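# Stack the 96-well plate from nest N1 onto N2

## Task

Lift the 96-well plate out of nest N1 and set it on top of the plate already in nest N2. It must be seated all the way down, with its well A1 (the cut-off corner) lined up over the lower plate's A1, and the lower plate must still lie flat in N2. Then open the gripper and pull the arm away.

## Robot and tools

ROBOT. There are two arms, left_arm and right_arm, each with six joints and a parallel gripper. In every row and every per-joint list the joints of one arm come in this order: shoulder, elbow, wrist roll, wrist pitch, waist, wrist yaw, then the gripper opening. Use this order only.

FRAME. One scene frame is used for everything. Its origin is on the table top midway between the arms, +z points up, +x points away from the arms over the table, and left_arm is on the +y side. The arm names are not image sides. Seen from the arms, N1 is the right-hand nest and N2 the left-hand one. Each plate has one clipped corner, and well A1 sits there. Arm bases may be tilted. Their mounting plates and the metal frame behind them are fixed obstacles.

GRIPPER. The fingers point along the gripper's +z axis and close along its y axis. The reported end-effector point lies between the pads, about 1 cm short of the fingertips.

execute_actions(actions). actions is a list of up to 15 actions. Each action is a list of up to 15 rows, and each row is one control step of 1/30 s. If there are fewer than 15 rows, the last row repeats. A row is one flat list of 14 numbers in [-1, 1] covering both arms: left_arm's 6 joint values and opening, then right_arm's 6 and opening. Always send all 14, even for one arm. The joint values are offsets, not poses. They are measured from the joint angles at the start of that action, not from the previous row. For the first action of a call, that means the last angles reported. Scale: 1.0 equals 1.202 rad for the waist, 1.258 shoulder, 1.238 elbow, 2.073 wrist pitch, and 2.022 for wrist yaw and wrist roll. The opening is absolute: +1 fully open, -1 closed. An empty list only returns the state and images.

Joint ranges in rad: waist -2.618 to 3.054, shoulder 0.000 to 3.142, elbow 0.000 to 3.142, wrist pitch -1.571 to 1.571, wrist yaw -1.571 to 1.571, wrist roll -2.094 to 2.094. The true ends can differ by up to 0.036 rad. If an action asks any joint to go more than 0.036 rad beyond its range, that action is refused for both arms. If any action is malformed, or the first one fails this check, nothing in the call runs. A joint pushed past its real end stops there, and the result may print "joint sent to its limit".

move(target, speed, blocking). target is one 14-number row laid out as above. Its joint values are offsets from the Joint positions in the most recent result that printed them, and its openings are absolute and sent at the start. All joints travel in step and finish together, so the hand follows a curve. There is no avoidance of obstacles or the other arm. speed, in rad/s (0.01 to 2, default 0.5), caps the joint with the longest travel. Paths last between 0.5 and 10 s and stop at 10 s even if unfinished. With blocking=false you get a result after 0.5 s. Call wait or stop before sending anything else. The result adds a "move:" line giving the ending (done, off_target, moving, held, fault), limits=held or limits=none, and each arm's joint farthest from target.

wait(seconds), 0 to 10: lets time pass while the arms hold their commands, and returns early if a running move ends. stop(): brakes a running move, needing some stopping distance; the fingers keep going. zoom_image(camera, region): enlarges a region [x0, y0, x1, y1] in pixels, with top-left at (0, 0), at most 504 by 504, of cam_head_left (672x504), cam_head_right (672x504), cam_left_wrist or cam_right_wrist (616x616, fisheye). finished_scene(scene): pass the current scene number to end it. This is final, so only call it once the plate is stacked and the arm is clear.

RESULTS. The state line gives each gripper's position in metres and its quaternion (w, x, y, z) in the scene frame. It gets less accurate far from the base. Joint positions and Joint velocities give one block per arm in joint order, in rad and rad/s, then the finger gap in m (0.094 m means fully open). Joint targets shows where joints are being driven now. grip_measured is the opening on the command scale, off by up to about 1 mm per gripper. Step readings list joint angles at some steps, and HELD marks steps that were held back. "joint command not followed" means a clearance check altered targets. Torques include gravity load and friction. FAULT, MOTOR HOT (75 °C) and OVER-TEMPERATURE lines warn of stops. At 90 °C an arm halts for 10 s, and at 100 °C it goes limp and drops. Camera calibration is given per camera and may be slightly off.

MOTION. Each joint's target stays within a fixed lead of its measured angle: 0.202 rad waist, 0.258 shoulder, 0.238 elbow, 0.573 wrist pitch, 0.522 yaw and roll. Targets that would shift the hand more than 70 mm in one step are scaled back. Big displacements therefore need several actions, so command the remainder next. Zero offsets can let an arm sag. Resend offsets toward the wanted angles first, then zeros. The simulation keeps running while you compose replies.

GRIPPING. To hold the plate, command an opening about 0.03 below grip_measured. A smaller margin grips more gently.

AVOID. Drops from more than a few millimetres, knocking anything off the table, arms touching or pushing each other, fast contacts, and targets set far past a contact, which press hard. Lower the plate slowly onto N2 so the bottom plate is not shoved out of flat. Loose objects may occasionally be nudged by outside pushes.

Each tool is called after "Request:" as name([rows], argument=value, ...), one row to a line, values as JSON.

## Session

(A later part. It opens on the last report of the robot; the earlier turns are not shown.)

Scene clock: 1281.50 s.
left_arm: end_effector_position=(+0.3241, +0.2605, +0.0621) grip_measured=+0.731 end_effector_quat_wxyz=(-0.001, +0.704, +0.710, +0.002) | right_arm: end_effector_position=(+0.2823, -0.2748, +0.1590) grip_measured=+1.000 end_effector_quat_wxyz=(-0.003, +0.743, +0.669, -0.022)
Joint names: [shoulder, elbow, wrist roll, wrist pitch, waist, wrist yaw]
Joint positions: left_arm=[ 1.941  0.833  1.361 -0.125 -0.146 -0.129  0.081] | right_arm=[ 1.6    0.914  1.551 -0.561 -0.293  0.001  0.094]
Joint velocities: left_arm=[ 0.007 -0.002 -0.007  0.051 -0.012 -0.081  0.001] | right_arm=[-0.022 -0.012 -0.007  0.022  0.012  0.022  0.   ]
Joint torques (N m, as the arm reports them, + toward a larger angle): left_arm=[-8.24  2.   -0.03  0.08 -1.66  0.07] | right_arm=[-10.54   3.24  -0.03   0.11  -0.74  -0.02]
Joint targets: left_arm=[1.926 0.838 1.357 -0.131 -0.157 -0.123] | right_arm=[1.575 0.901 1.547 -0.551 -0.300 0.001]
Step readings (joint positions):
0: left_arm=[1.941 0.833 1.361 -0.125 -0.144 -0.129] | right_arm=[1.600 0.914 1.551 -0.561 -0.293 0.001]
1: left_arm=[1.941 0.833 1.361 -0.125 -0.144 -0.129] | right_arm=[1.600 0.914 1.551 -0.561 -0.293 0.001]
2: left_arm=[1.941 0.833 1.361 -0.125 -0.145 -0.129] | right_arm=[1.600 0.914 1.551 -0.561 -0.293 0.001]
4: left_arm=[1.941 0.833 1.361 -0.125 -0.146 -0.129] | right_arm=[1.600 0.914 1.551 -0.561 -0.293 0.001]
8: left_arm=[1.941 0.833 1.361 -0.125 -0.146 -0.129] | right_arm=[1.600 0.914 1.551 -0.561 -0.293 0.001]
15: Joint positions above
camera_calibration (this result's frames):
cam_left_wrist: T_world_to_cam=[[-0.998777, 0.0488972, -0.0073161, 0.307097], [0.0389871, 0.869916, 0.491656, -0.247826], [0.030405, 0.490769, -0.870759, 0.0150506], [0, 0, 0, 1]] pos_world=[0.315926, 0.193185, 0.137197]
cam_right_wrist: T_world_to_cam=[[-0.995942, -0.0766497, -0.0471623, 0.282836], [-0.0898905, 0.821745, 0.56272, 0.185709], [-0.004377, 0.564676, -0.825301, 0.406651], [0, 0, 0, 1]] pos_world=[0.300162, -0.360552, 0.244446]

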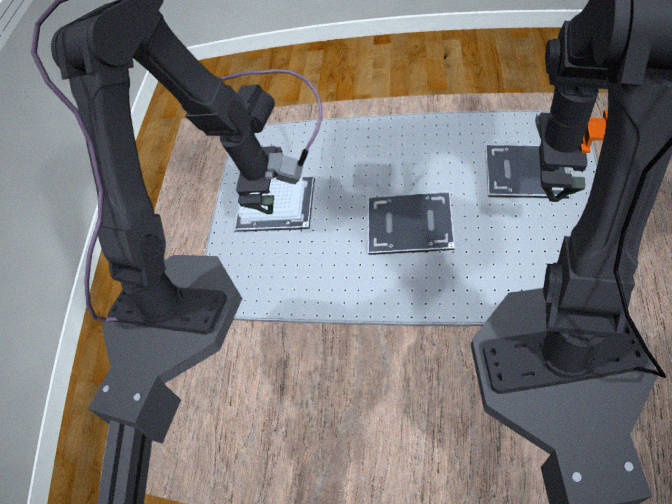

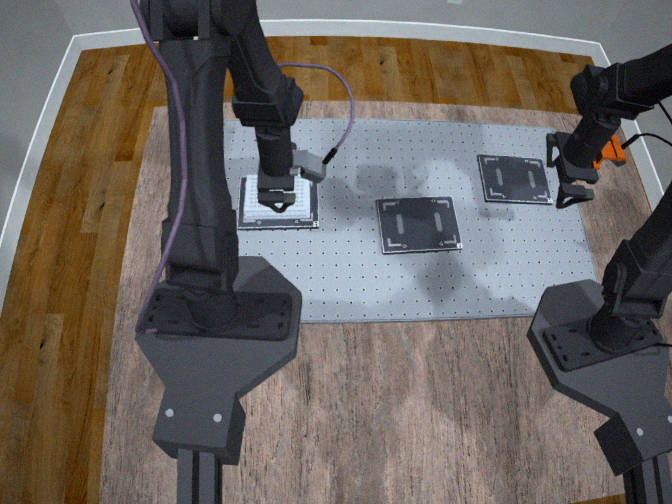

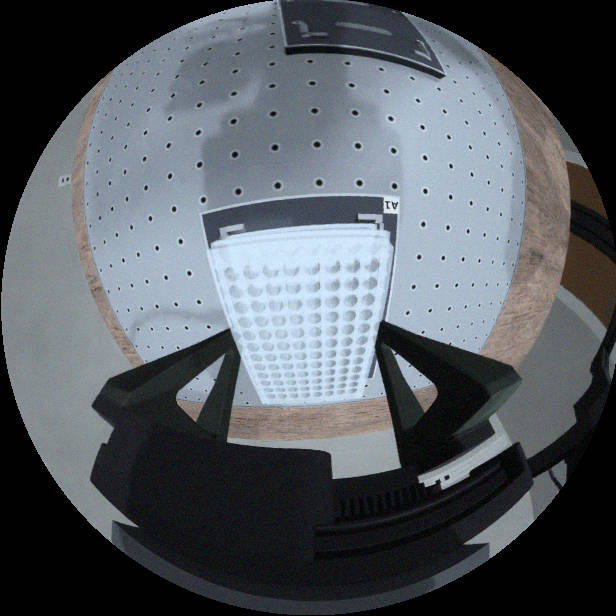

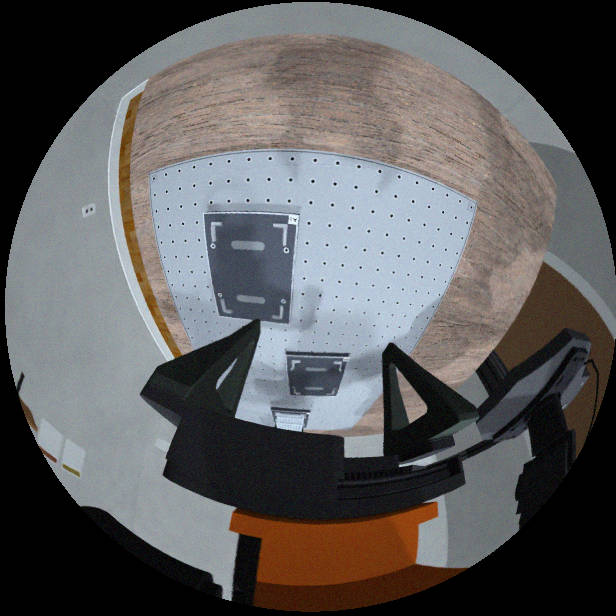

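Request:
execute_actions([
  [[0.004,0.004,-0.002,0.002,-0.006,0.001,0.70,-0.0199,-0.0105,-0.002,0.0048,-0.0058,0,1],[0.015,0.004,-0.002,0.005,-0.004,-0.001,0.70,-0.0199,-0.0105,-0.002,0.0048,-0.0058,0,1],[0.017,0.004,-0.002,0.0072,-0.003,-0.002,0.70,-0.0199,-0.0105,-0.002,0.0048,-0.0058,0,1],[0.015,0.004,-0.002,0.008,-0.003,-0.0027,0.70,-0.0199,-0.0105,-0.002,0.0048,-0.0058,0,1],[0.012,0.004,-0.002,0.0086,-0.003,-0.0027,0.70,-0.0199,-0.0105,-0.002,0.0048,-0.0058,0,1],[0.010,0.004,-0.002,0.009,-0.003,-0.0027,0.70,-0.0199,-0.0105,-0.002,0.0048,-0.0058,0,1],[0.0085,0.004,-0.002,0.0092,-0.003,-0.0027,0.70,-0.0199,-0.0105,-0.002,0.0048,-0.0058,0,1]],
])

Scene clock: 1325.70 s.
left_arm: end_effector_position=(+0.3236, +0.2612, +0.0596) grip_measured=+0.731 end_effector_quat_wxyz=(-0.003, +0.704, +0.710, +0.004) | right_arm: end_effector_position=(+0.2823, -0.2748, +0.1590) grip_measured=+1.000 end_effector_quat_wxyz=(-0.003, +0.743, +0.669, -0.022)
Joint names: [shoulder, elbow, wrist roll, wrist pitch, waist, wrist yaw]
Joint positions: left_arm=[ 1.95   0.833  1.361 -0.117 -0.146 -0.134  0.081] | right_arm=[ 1.6    0.914  1.551 -0.561 -0.293  0.001  0.094]
Joint velocities: left_arm=[ 0.007  0.002 -0.007 -0.022 -0.007 -0.11  -0.   ] | right_arm=[ 0.012 -0.002 -0.022 -0.022  0.012  0.051  0.   ]
Joint torques (N m, as the arm reports them, + toward a larger angle): left_arm=[-7.12  1.95 -0.03  0.21 -1.11  0.04] | right_arm=[-10.5    3.25  -0.02   0.11  -0.76   0.  ]
Joint targets: left_arm=[1.952 0.838 1.357 -0.106 -0.150 -0.134] | right_arm=[1.575 0.901 1.547 -0.551 -0.300 0.001]
Step readings (joint positions):
0: left_arm=[1.941 0.833 1.361 -0.125 -0.146 -0.129] | right_arm=[1.600 0.914 1.551 -0.561 -0.293 0.001]
1: left_arm=[1.941 0.833 1.361 -0.125 -0.146 -0.129] | right_arm=[1.600 0.914 1.551 -0.561 -0.293 0.001]
2: left_arm=[1.942 0.833 1.361 -0.124 -0.146 -0.129] | right_arm=[1.600 0.914 1.551 -0.561 -0.293 0.001]
4: left_arm=[1.947 0.833 1.361 -0.119 -0.146 -0.130] | right_arm=[1.600 0.914 1.551 -0.561 -0.293 0.001]
8: left_arm=[1.950 0.833 1.361 -0.117 -0.146 -0.133] | right_arm=[1.600 0.914 1.551 -0.561 -0.293 0.001]
15: Joint positions above
camera_calibration (this result's frames):
cam_left_wrist: T_world_to_cam=[[-0.998771, 0.0490704, -0.00694089, 0.306477], [0.0391686, 0.867399, 0.496069, -0.246855], [0.0303628, 0.495187, -0.868255, 0.0112871], [0, 0, 0, 1]] pos_world=[0.315427, 0.193493, 0.134384]
cam_right_wrist: T_world_to_cam=[[-0.995942, -0.0766497, -0.0471623, 0.282836], [-0.0898905, 0.821745, 0.56272, 0.185709], [-0.004377, 0.564676, -0.825301, 0.406651], [0, 0, 0, 1]] pos_world=[0.300162, -0.360552, 0.244446]

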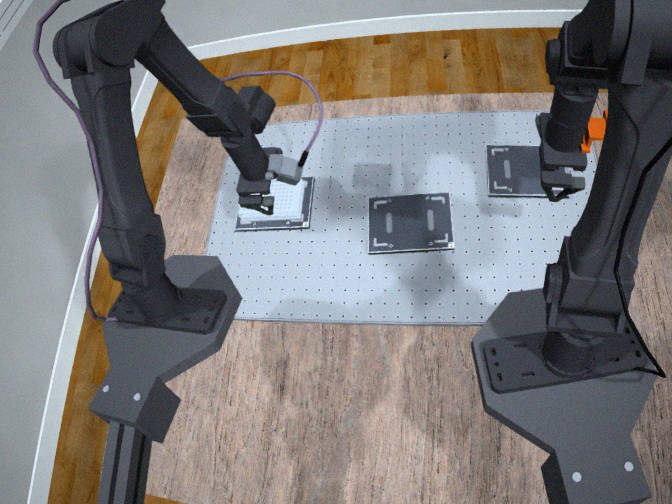

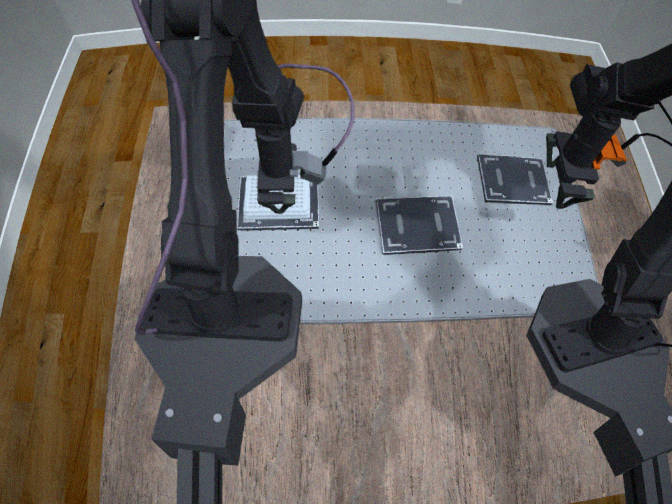

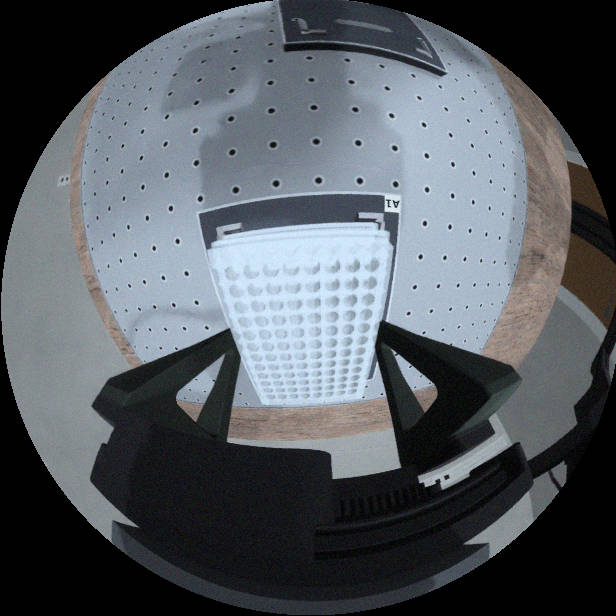

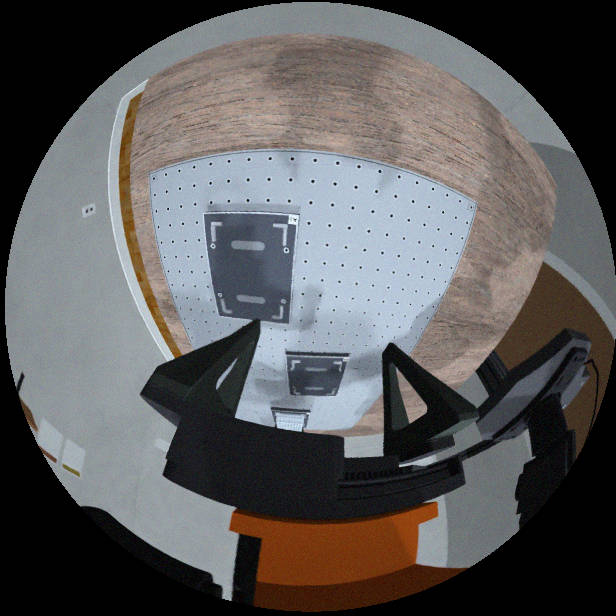

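Request:
execute_actions([
  [[0.0,0.004,-0.002,0.007,-0.003,0.004,0.70,-0.0199,-0.0105,-0.002,0.0048,-0.0058,0,1],[0.0,0.004,-0.002,0.009,-0.003,0.007,0.70,-0.0199,-0.0105,-0.002,0.0048,-0.0058,0,1],[0.0,0.004,-0.002,0.010,-0.003,0.0082,0.70,-0.0199,-0.0105,-0.002,0.0048,-0.0058,0,1],[0.0,0.004,-0.002,0.010,-0.003,0.0085,0.70,-0.0199,-0.0105,-0.002,0.0048,-0.0058,0,1],[0.0,0.004,-0.002,0.0065,-0.003,0.0079,0.70,-0.0199,-0.0105,-0.002,0.0048,-0.0058,0,1]],
])

Scene clock: 1339.27 s.
left_arm: end_effector_position=(+0.3245, +0.2611, +0.0596) grip_measured=+0.731 end_effector_quat_wxyz=(-0.001, +0.704, +0.711, +0.005) | right_arm: end_effector_position=(+0.2823, -0.2748, +0.1590) grip_measured=+1.000 end_effector_quat_wxyz=(-0.003, +0.743, +0.669, -0.022)
Joint names: [shoulder, elbow, wrist roll, wrist pitch, waist, wrist yaw]
Joint positions: left_arm=[ 1.95   0.833  1.361 -0.113 -0.146 -0.134  0.081] | right_arm=[ 1.6    0.914  1.551 -0.561 -0.293  0.001  0.094]
Joint velocities: left_arm=[-0.017  0.002  0.022 -0.007  0.002  0.051  0.001] | right_arm=[ 0.012  0.002  0.037  0.007 -0.012 -0.051  0.   ]
Joint torques (N m, as the arm reports them, + toward a larger angle): left_arm=[-7.21  1.97 -0.03  0.24 -1.12  0.15] | right_arm=[-10.53   3.23  -0.03   0.11  -0.76  -0.01]
Joint targets: left_arm=[1.950 0.838 1.357 -0.103 -0.150 -0.118] | right_arm=[1.575 0.901 1.547 -0.551 -0.300 0.001]
Step readings (joint positions):
0: left_arm=[1.950 0.833 1.361 -0.117 -0.146 -0.134] | right_arm=[1.600 0.914 1.551 -0.561 -0.293 0.001]
1: left_arm=[1.950 0.833 1.361 -0.116 -0.146 -0.134] | right_arm=[1.600 0.914 1.551 -0.561 -0.293 0.001]
2: left_arm=[1.950 0.833 1.361 -0.115 -0.146 -0.134] | right_arm=[1.600 0.914 1.551 -0.561 -0.293 0.001]
4: left_arm=[1.950 0.833 1.361 -0.113 -0.146 -0.134] | right_arm=[1.600 0.914 1.551 -0.561 -0.293 0.001]
8: left_arm=[1.950 0.833 1.361 -0.113 -0.146 -0.134] | right_arm=[1.600 0.914 1.551 -0.561 -0.293 0.001]
15: Joint positions above
camera_calibration (this result's frames):
cam_left_wrist: T_world_to_cam=[[-0.998762, 0.0485927, -0.0106828, 0.307753], [0.0369201, 0.867791, 0.495556, -0.246071], [0.0333509, 0.494548, -0.86851, 0.0105655], [0, 0, 0, 1]] pos_world=[0.316105, 0.193358, 0.134406]
cam_right_wrist: T_world_to_cam=[[-0.995942, -0.0766497, -0.0471623, 0.282836], [-0.0898905, 0.821745, 0.56272, 0.185709], [-0.004377, 0.564676, -0.825301, 0.406651], [0, 0, 0, 1]] pos_world=[0.300162, -0.360552, 0.244446]

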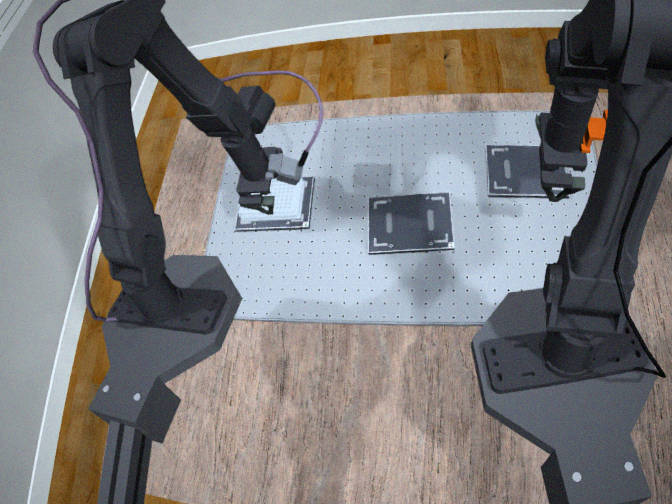

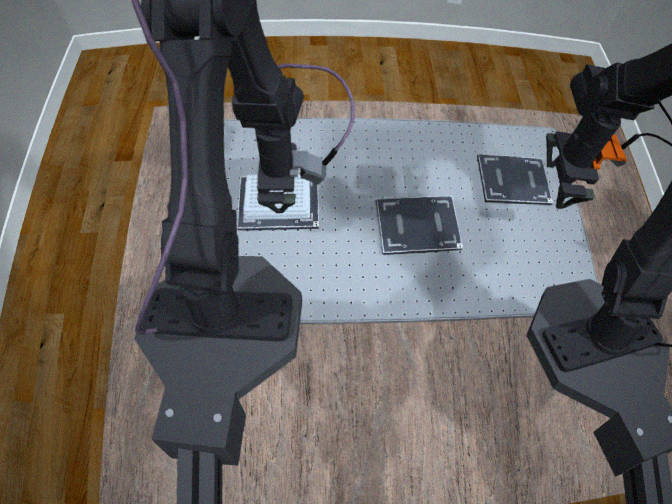

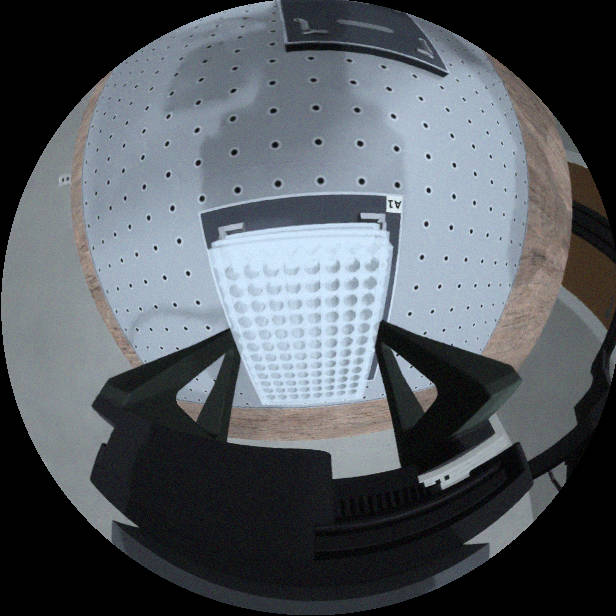

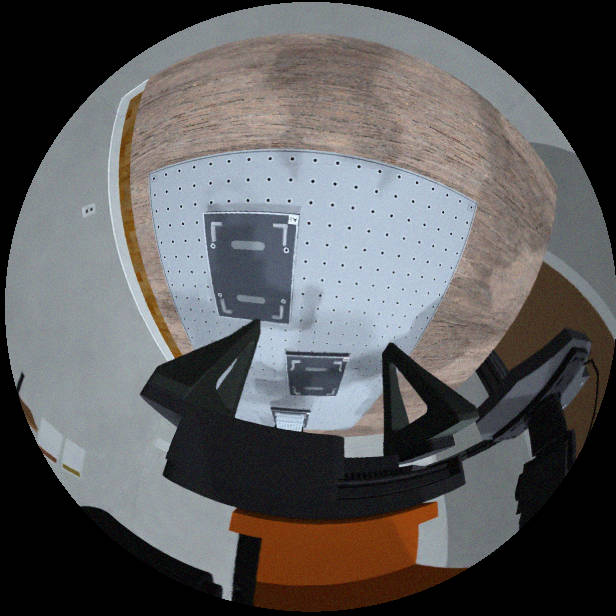

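Request:
execute_actions([
  [[0.0,0.004,-0.002,0.0045,-0.003,0.0095,0.70,-0.0199,-0.0105,-0.002,0.0048,-0.0058,0,1],[0.0,0.004,-0.002,0.0045,-0.003,0.0105,0.70,-0.0199,-0.0105,-0.002,0.0048,-0.0058,0,1],[0.0,0.004,-0.002,0.0045,-0.003,0.0105,0.70,-0.0199,-0.0105,-0.002,0.0048,-0.0058,0,1],[0.004,0.004,-0.002,0.0045,-0.003,0.008,0.70,-0.0199,-0.0105,-0.002,0.0048,-0.0058,0,1],[0.015,0.004,-0.002,0.006,-0.003,0.0079,0.70,-0.0199,-0.0105,-0.002,0.0048,-0.0058,0,1],[0.017,0.004,-0.002,0.0075,-0.003,0.0079,0.70,-0.0199,-0.0105,-0.002,0.0048,-0.0058,0,1],[0.016,0.004,-0.002,0.0085,-0.003,0.0079,0.70,-0.0199,-0.0105,-0.002,0.0048,-0.0058,0,1],[0.014,0.004,-0.002,0.0092,-0.003,0.0079,0.70,-0.0199,-0.0105,-0.002,0.0048,-0.0058,0,1],[0.012,0.004,-0.002,0.0097,-0.003,0.0079,0.70,-0.0199,-0.0105,-0.002,0.0048,-0.0058,0,1],[0.011,0.004,-0.002,0.0099,-0.003,0.007,0.70,-0.0199,-0.0105,-0.002,0.0048,-0.0058,0,1],[0.0105,0.004,-0.002,0.0099,-0.003,0.006,0.70,-0.0199,-0.0105,-0.002,0.0048,-0.0058,0,1]],
])

Scene clock: 1355.47 s.
left_arm: end_effector_position=(+0.3242, +0.2609, +0.0588) grip_measured=+0.731 end_effector_quat_wxyz=(-0.001, +0.704, +0.711, +0.005) | right_arm: end_effector_position=(+0.2823, -0.2748, +0.1590) grip_measured=+1.000 end_effector_quat_wxyz=(-0.003, +0.743, +0.669, -0.022)
Joint names: [shoulder, elbow, wrist roll, wrist pitch, waist, wrist yaw]
Joint positions: left_arm=[ 1.953  0.833  1.361 -0.11  -0.146 -0.134  0.081] | right_arm=[ 1.6    0.914  1.551 -0.561 -0.293  0.001  0.094]
Joint velocities: left_arm=[-0.002  0.017  0.022 -0.007 -0.002 -0.051  0.   ] | right_arm=[-0.007 -0.002  0.022  0.022 -0.002  0.007  0.   ]
Joint torques (N m, as the arm reports them, + toward a larger angle): left_arm=[-6.52  1.95 -0.03  0.31 -1.12  0.11] | right_arm=[-10.53   3.24  -0.03   0.11  -0.73  -0.01]
Joint targets: left_arm=[1.964 0.838 1.357 -0.092 -0.150 -0.122] | right_arm=[1.575 0.901 1.547 -0.551 -0.300 0.001]
Step readings (joint positions):
0: left_arm=[1.950 0.833 1.361 -0.113 -0.146 -0.134] | right_arm=[1.600 0.914 1.551 -0.561 -0.293 0.001]
1: left_arm=[1.950 0.833 1.361 -0.113 -0.146 -0.134] | right_arm=[1.600 0.914 1.551 -0.561 -0.293 0.001]
2: left_arm=[1.950 0.833 1.361 -0.113 -0.146 -0.134] | right_arm=[1.600 0.914 1.551 -0.561 -0.293 0.001]
4: left_arm=[1.950 0.833 1.361 -0.113 -0.146 -0.134] | right_arm=[1.600 0.914 1.551 -0.561 -0.293 0.001]
8: left_arm=[1.953 0.833 1.361 -0.110 -0.146 -0.134] | right_arm=[1.600 0.914 1.551 -0.561 -0.293 0.001]
15: Joint positions above
camera_calibration (this result's frames):
cam_left_wrist: T_world_to_cam=[[-0.998765, 0.048686, -0.00987699, 0.307349], [0.0374083, 0.867898, 0.495332, -0.245749], [0.032688, 0.494351, -0.868647, 0.010213], [0, 0, 0, 1]] pos_world=[0.315829, 0.193273, 0.133635]
cam_right_wrist: T_world_to_cam=[[-0.995942, -0.0766497, -0.0471623, 0.282836], [-0.0898905, 0.821745, 0.56272, 0.185709], [-0.004377, 0.564676, -0.825301, 0.406651], [0, 0, 0, 1]] pos_world=[0.300162, -0.360552, 0.244446]

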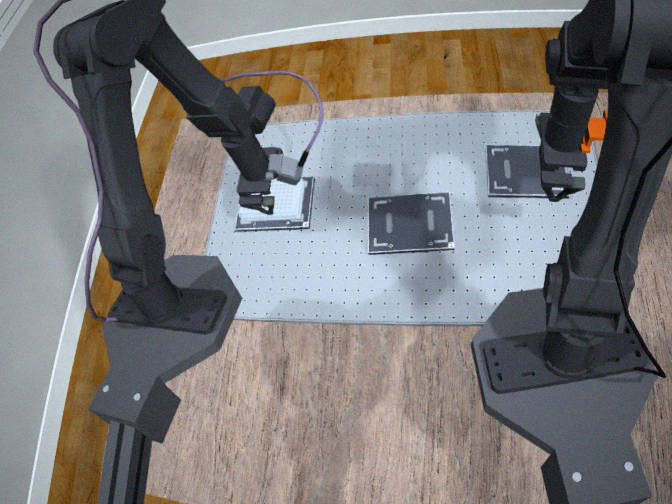

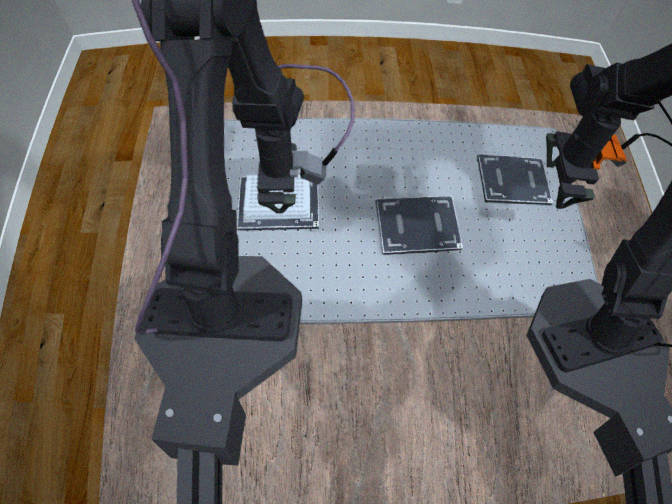

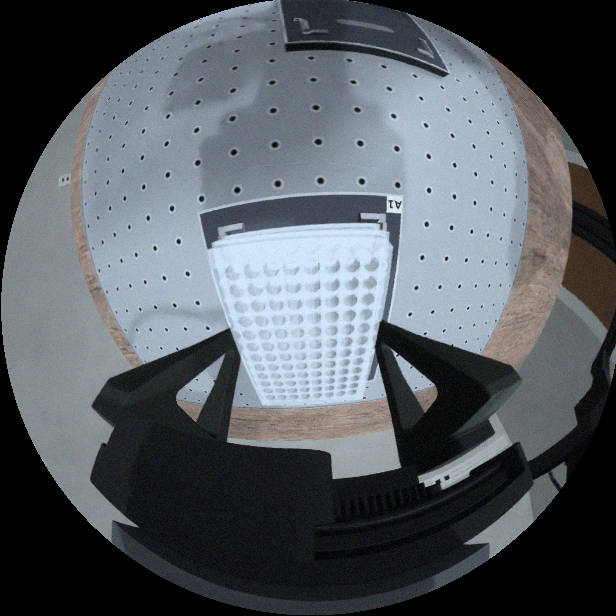

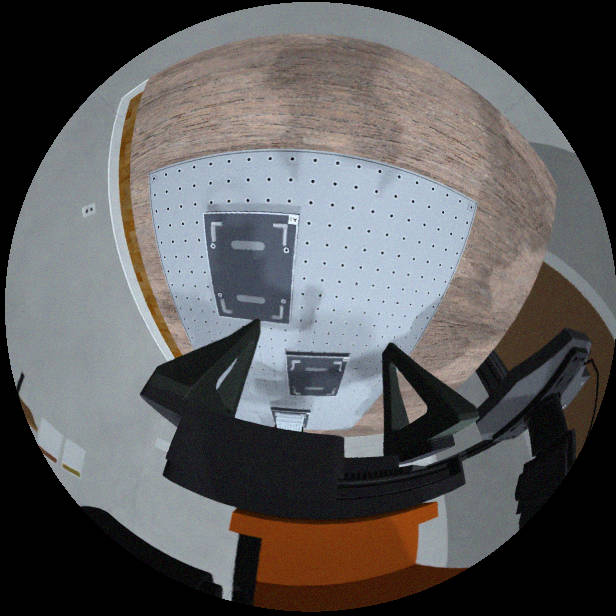

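Request:
zoom_image(camera="cam_left_wrist", region=[355, 205, 405, 255])

Request:
zoom_image(camera="cam_left_wrist", region=[200, 220, 250, 270])

Region (355, 205, 405, 255) of cam_left_wrist's 616x616 image, scaled by 10.080, with more detail than that image has.

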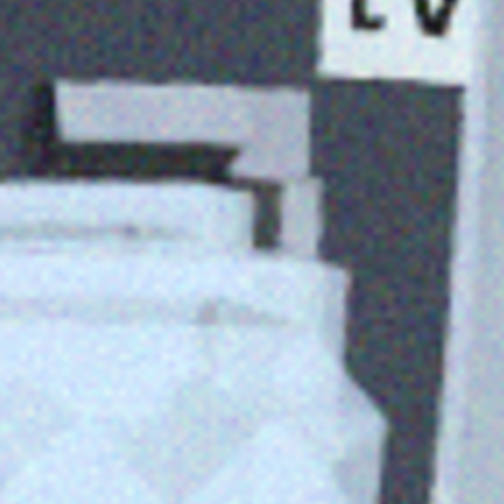

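Region (200, 220, 250, 270) of cam_left_wrist's 616x616 image, scaled by 10.080, with more detail than that image has.

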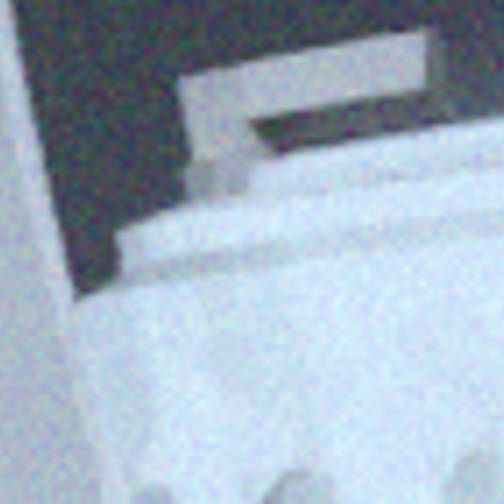

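Request:
zoom_image(camera="cam_left_wrist", region=[225, 215, 265, 255])

Request:
zoom_image(camera="cam_left_wrist", region=[290, 210, 330, 250])

Request:
zoom_image(camera="cam_left_wrist", region=[345, 205, 385, 245])

Region (225, 215, 265, 255) of cam_left_wrist's 616x616 image, scaled by 12.600, with more detail than that image has.

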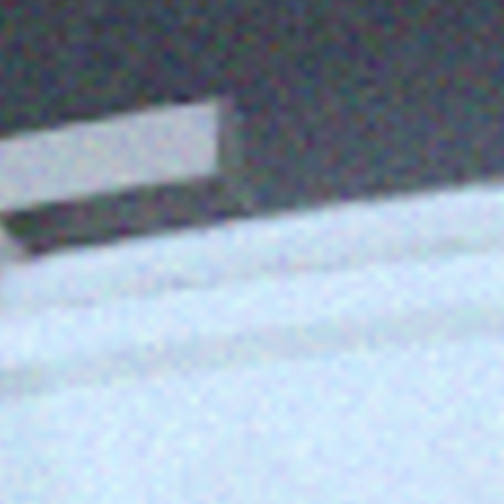

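Region (290, 210, 330, 250) of cam_left_wrist's 616x616 image, scaled by 12.600, with more detail than that image has.

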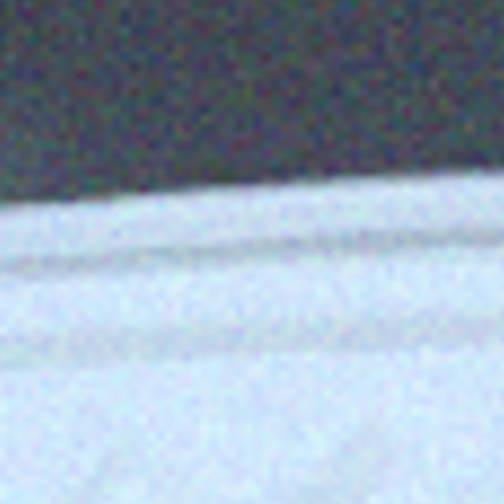

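Region (345, 205, 385, 245) of cam_left_wrist's 616x616 image, scaled by 12.600, with more detail than that image has.

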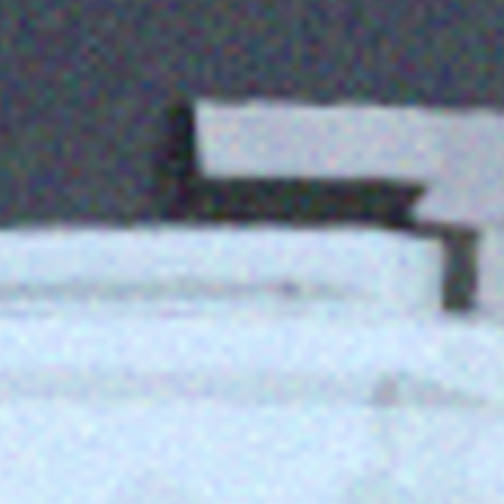

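Request:
zoom_image(camera="cam_left_wrist", region=[205, 240, 305, 290])

Request:
zoom_image(camera="cam_left_wrist", region=[300, 235, 400, 285])

Region (205, 240, 305, 290) of cam_left_wrist's 616x616 image, scaled by 5.040, with more detail than that image has.

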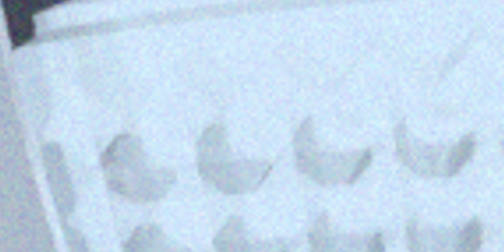

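Region (300, 235, 400, 285) of cam_left_wrist's 616x616 image, scaled by 5.040, with more detail than that image has.

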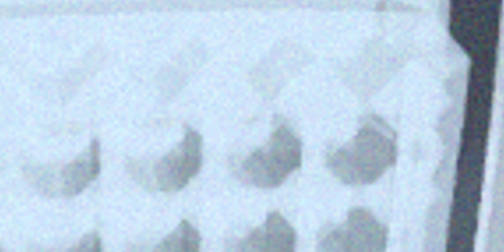

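Request:
execute_actions([
  [[0.0,0.004,-0.002,0.004,-0.003,0.004,0.70,-0.0199,-0.0105,-0.002,0.0048,-0.0058,0,1],[-0.012,0.004,-0.002,-0.002,-0.003,0.003,0.70,-0.0199,-0.0105,-0.002,0.0048,-0.0058,0,1],[-0.018,0.004,-0.002,-0.005,-0.003,0.003,0.70,-0.0199,-0.0105,-0.002,0.0048,-0.0058,0,1],[-0.021,0.004,-0.002,-0.007,-0.003,0.003,0.70,-0.0199,-0.0105,-0.002,0.0048,-0.0058,0,1],[-0.023,0.004,-0.002,-0.0085,-0.003,0.003,0.70,-0.0199,-0.0105,-0.002,0.0048,-0.0058,0,1],[-0.0245,0.004,-0.002,-0.0095,-0.003,0.003,0.70,-0.0199,-0.0105,-0.002,0.0048,-0.0058,0,1],[-0.0255,0.004,-0.002,-0.0105,-0.003,0.003,0.70,-0.0199,-0.0105,-0.002,0.0048,-0.0058,0,1],[-0.0265,0.004,-0.002,-0.0115,-0.003,0.003,0.70,-0.0199,-0.0105,-0.002,0.0048,-0.0058,0,1],[-0.027,0.004,-0.002,-0.0125,-0.003,0.003,0.70,-0.0199,-0.0105,-0.002,0.0048,-0.0058,0,1],[-0.027,0.004,-0.002,-0.0135,-0.003,0.003,0.70,-0.0199,-0.0105,-0.002,0.0048,-0.0058,0,1],[-0.027,0.004,-0.002,-0.0145,-0.003,0.003,0.70,-0.0199,-0.0105,-0.002,0.0048,-0.0058,0,1]],
])

Scene clock: 1475.97 s.
left_arm: end_effector_position=(+0.3237, +0.2614, +0.0613) grip_measured=+0.731 end_effector_quat_wxyz=(-0.003, +0.704, +0.710, +0.004) | right_arm: end_effector_position=(+0.2823, -0.2748, +0.1590) grip_measured=+1.000 end_effector_quat_wxyz=(-0.003, +0.743, +0.669, -0.022)
Joint names: [shoulder, elbow, wrist roll, wrist pitch, waist, wrist yaw]
Joint positions: left_arm=[ 1.944  0.833  1.361 -0.124 -0.146 -0.134  0.081] | right_arm=[ 1.6    0.914  1.551 -0.561 -0.293  0.001  0.094]
Joint velocities: left_arm=[-0.002 -0.012 -0.066 -0.022 -0.017  0.037 -0.   ] | right_arm=[-0.017 -0.012  0.037  0.007 -0.007 -0.051  0.   ]
Joint torques (N m, as the arm reports them, + toward a larger angle): left_arm=[-8.91  1.98 -0.03 -0.01 -1.11  0.06] | right_arm=[-10.53   3.26  -0.02   0.11  -0.76   0.  ]
Joint targets: left_arm=[1.919 0.838 1.357 -0.141 -0.150 -0.128] | right_arm=[1.575 0.901 1.547 -0.551 -0.300 0.001]
Step readings (joint positions):
0: left_arm=[1.953 0.833 1.361 -0.110 -0.146 -0.134] | right_arm=[1.600 0.914 1.551 -0.561 -0.293 0.001]
1: left_arm=[1.953 0.833 1.361 -0.110 -0.146 -0.134] | right_arm=[1.600 0.914 1.551 -0.561 -0.293 0.001]
2: left_arm=[1.953 0.833 1.361 -0.110 -0.146 -0.134] | right_arm=[1.600 0.914 1.551 -0.561 -0.293 0.001]
4: left_arm=[1.951 0.833 1.361 -0.112 -0.146 -0.134] | right_arm=[1.600 0.914 1.551 -0.561 -0.293 0.001]
8: left_arm=[1.947 0.833 1.361 -0.117 -0.146 -0.134] | right_arm=[1.600 0.914 1.551 -0.561 -0.293 0.001]
15: Joint positions above
camera_calibration (this result's frames):
cam_left_wrist: T_world_to_cam=[[-0.998771, 0.0491657, -0.00619246, 0.306497], [0.0396186, 0.867321, 0.49617, -0.247995], [0.0297654, 0.495316, -0.868203, 0.0128063], [0, 0, 0, 1]] pos_world=[0.315564, 0.193679, 0.136064]
cam_right_wrist: T_world_to_cam=[[-0.995942, -0.0766497, -0.0471623, 0.282836], [-0.0898905, 0.821745, 0.56272, 0.185709], [-0.004377, 0.564676, -0.825301, 0.406651], [0, 0, 0, 1]] pos_world=[0.300162, -0.360552, 0.244446]

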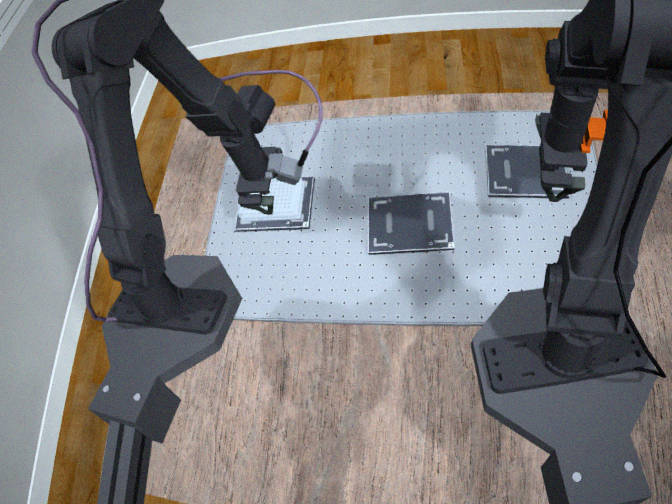

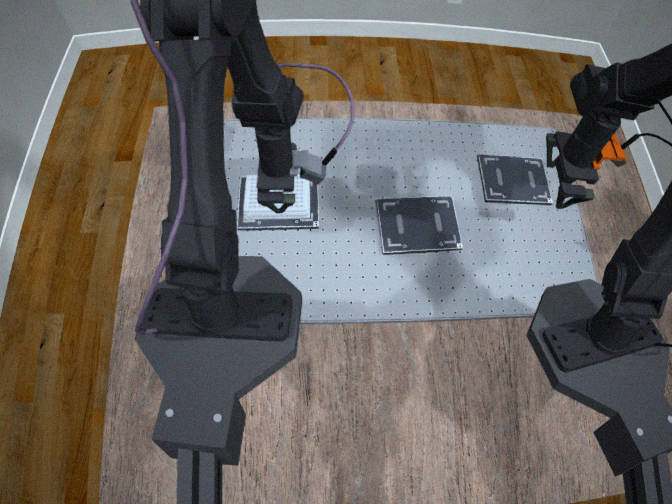

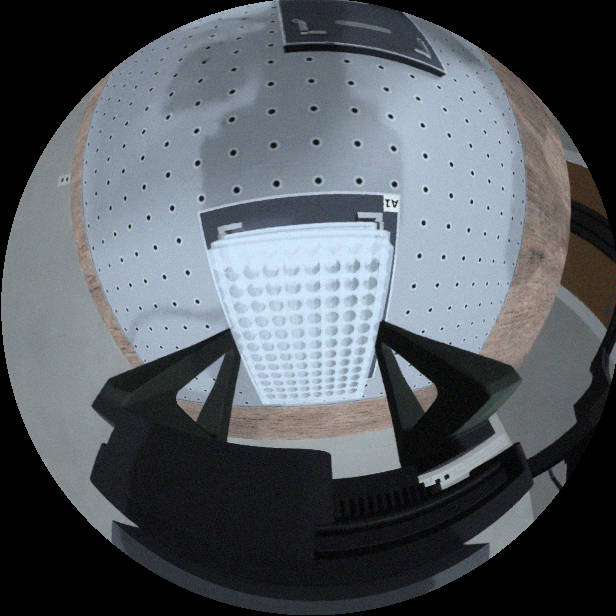

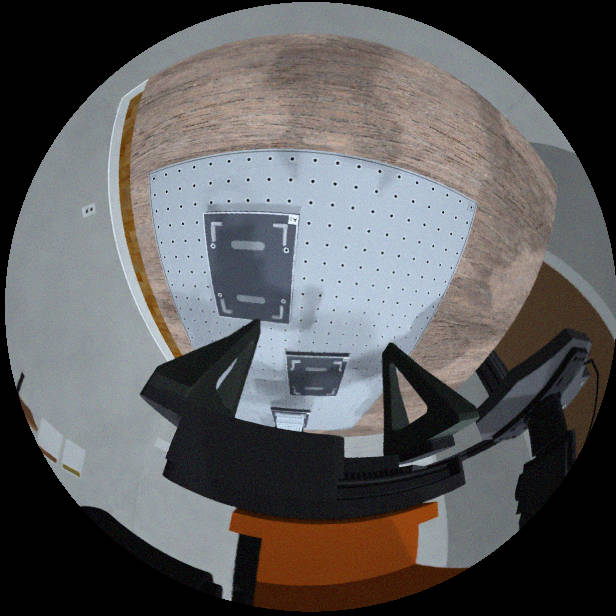

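Request:
execute_actions([
  [[-0.020,0.004,-0.005,-0.0082,-0.008,0.007,0.70,-0.0199,-0.0105,-0.002,0.0048,-0.0058,0,1],[-0.016,0.004,-0.007,-0.0082,-0.0145,0.011,0.70,-0.0199,-0.0105,-0.002,0.0048,-0.0058,0,1],[-0.0145,0.004,-0.008,-0.0082,-0.0158,0.012,0.70,-0.0199,-0.0105,-0.002,0.0048,-0.0058,0,1],[-0.0145,0.004,-0.009,-0.0082,-0.0158,0.012,0.70,-0.0199,-0.0105,-0.002,0.0048,-0.0058,0,1],[-0.0145,0.004,-0.010,-0.0082,-0.0133,0.0089,0.70,-0.0199,-0.0105,-0.002,0.0048,-0.0058,0,1],[-0.0145,0.004,-0.011,-0.0082,-0.0133,0.0089,0.70,-0.0199,-0.0105,-0.002,0.0048,-0.0058,0,1],[-0.0145,0.004,-0.0114,-0.0082,-0.0133,0.0089,0.70,-0.0199,-0.0105,-0.002,0.0048,-0.0058,0,1]],
])

Scene clock: 1487.13 s.
left_arm: end_effector_position=(+0.3225, +0.2590, +0.0614) grip_measured=+0.731 end_effector_quat_wxyz=(-0.002, +0.700, +0.714, +0.001) | right_arm: end_effector_position=(+0.2823, -0.2748, +0.1590) grip_measured=+1.000 end_effector_quat_wxyz=(-0.003, +0.743, +0.669, -0.022)
Joint names: [shoulder, elbow, wrist roll, wrist pitch, waist, wrist yaw]
Joint positions: left_arm=[ 1.944  0.833  1.346 -0.127 -0.151 -0.129  0.081] | right_arm=[ 1.6    0.914  1.551 -0.561 -0.293  0.001  0.094]
Joint velocities: left_arm=[-0.012  0.017  0.022 -0.051 -0.012 -0.051 -0.001] | right_arm=[ 0.002 -0.012 -0.066 -0.022 -0.012 -0.007  0.   ]
Joint torques (N m, as the arm reports them, + toward a larger angle): left_arm=[-8.46  1.98 -0.06  0.   -1.61  0.12] | right_arm=[-10.52   3.24  -0.02   0.11  -0.8   -0.01]
Joint targets: left_arm=[1.926 0.838 1.338 -0.141 -0.162 -0.116] | right_arm=[1.575 0.901 1.547 -0.551 -0.300 0.001]
Step readings (joint positions):
0: left_arm=[1.944 0.833 1.361 -0.127 -0.146 -0.134] | right_arm=[1.600 0.914 1.551 -0.561 -0.293 0.001]
1: left_arm=[1.944 0.833 1.361 -0.127 -0.146 -0.134] | right_arm=[1.600 0.914 1.551 -0.561 -0.293 0.001]
2: left_arm=[1.944 0.833 1.360 -0.127 -0.146 -0.133] | right_arm=[1.600 0.914 1.551 -0.561 -0.293 0.001]
4: left_arm=[1.944 0.833 1.356 -0.127 -0.149 -0.130] | right_arm=[1.600 0.914 1.551 -0.561 -0.293 0.001]
8: left_arm=[1.944 0.833 1.350 -0.127 -0.151 -0.129] | right_arm=[1.600 0.914 1.551 -0.561 -0.293 0.001]
15: Joint positions above
camera_calibration (this result's frames):
cam_left_wrist: T_world_to_cam=[[-0.999238, 0.0389285, -0.00274999, 0.308051], [0.0325726, 0.870752, 0.490643, -0.244219], [0.0214946, 0.49018, -0.871356, 0.0183671], [0, 0, 0, 1]] pos_world=[0.315376, 0.191659, 0.136676]
cam_right_wrist: T_world_to_cam=[[-0.995942, -0.0766497, -0.0471623, 0.282836], [-0.0898905, 0.821745, 0.56272, 0.185709], [-0.004377, 0.564676, -0.825301, 0.406651], [0, 0, 0, 1]] pos_world=[0.300162, -0.360552, 0.244446]

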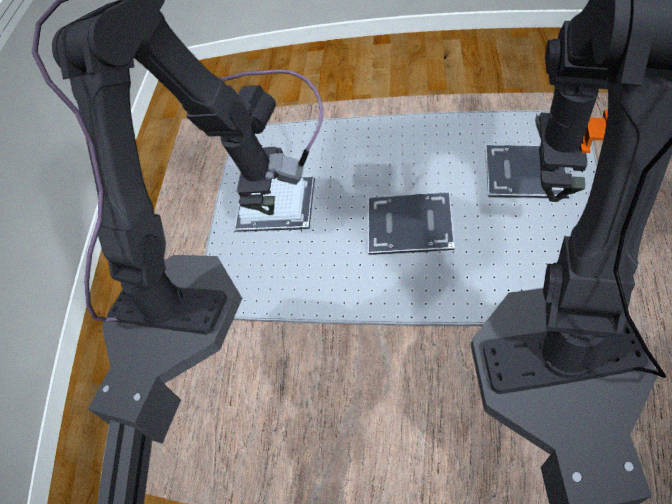

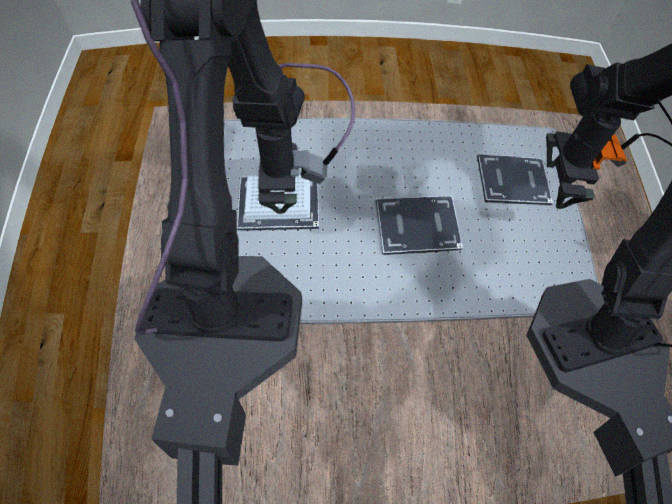

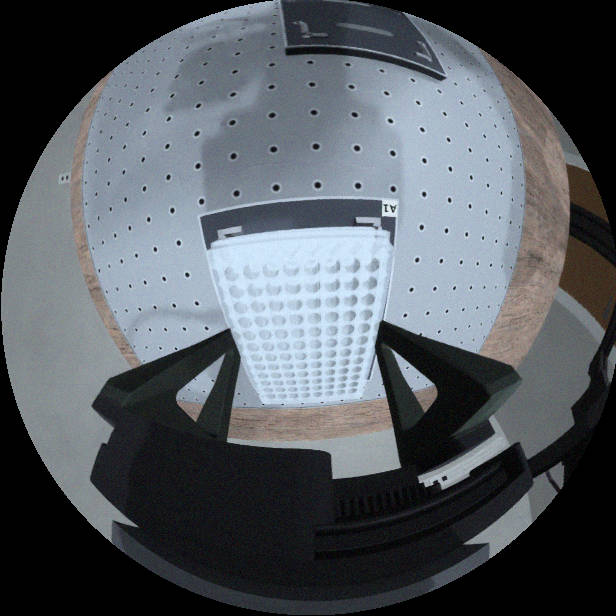

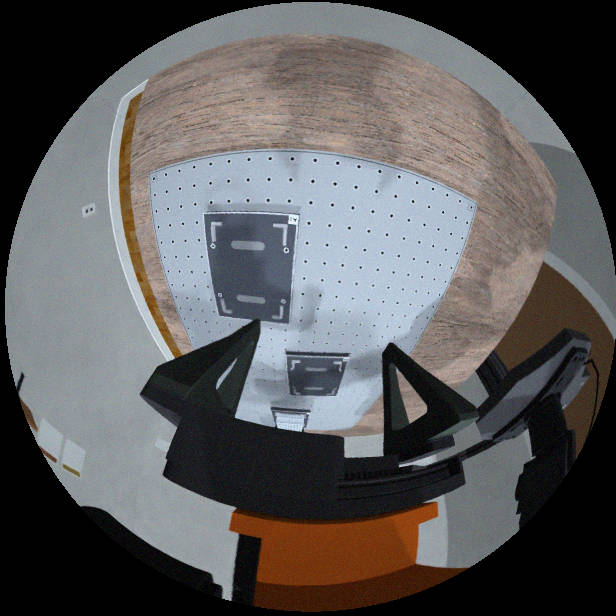

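Request:
zoom_image(camera="cam_left_wrist", region=[350, 205, 400, 255])

Request:
zoom_image(camera="cam_left_wrist", region=[200, 220, 250, 270])

Request:
zoom_image(camera="cam_left_wrist", region=[285, 210, 335, 260])

Region (350, 205, 400, 255) of cam_left_wrist's 616x616 image, scaled by 10.080, with more detail than that image has.

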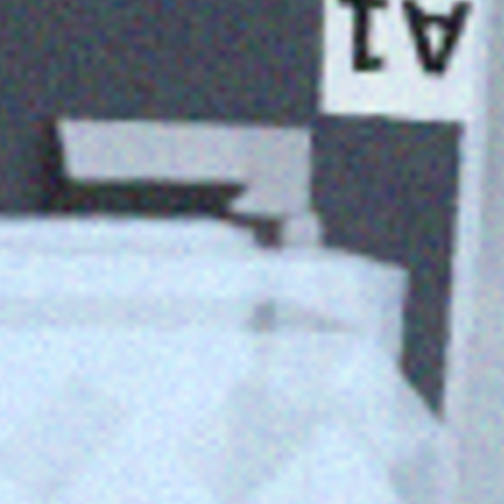

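Region (200, 220, 250, 270) of cam_left_wrist's 616x616 image, scaled by 10.080, with more detail than that image has.

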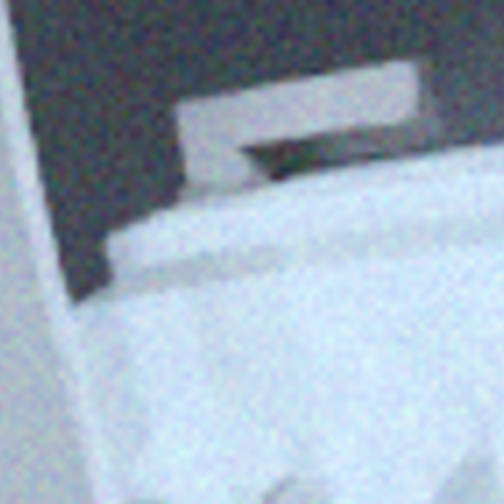

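Region (285, 210, 335, 260) of cam_left_wrist's 616x616 image, scaled by 10.080, with more detail than that image has.

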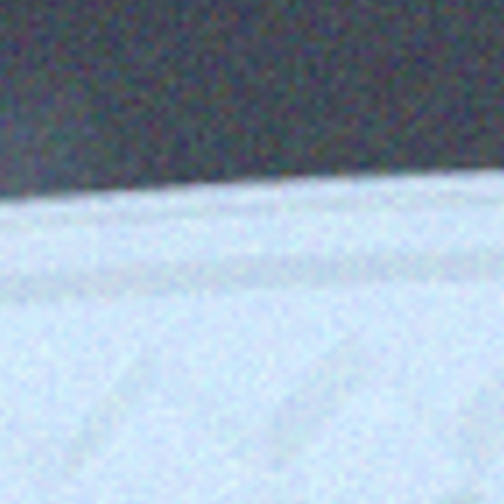

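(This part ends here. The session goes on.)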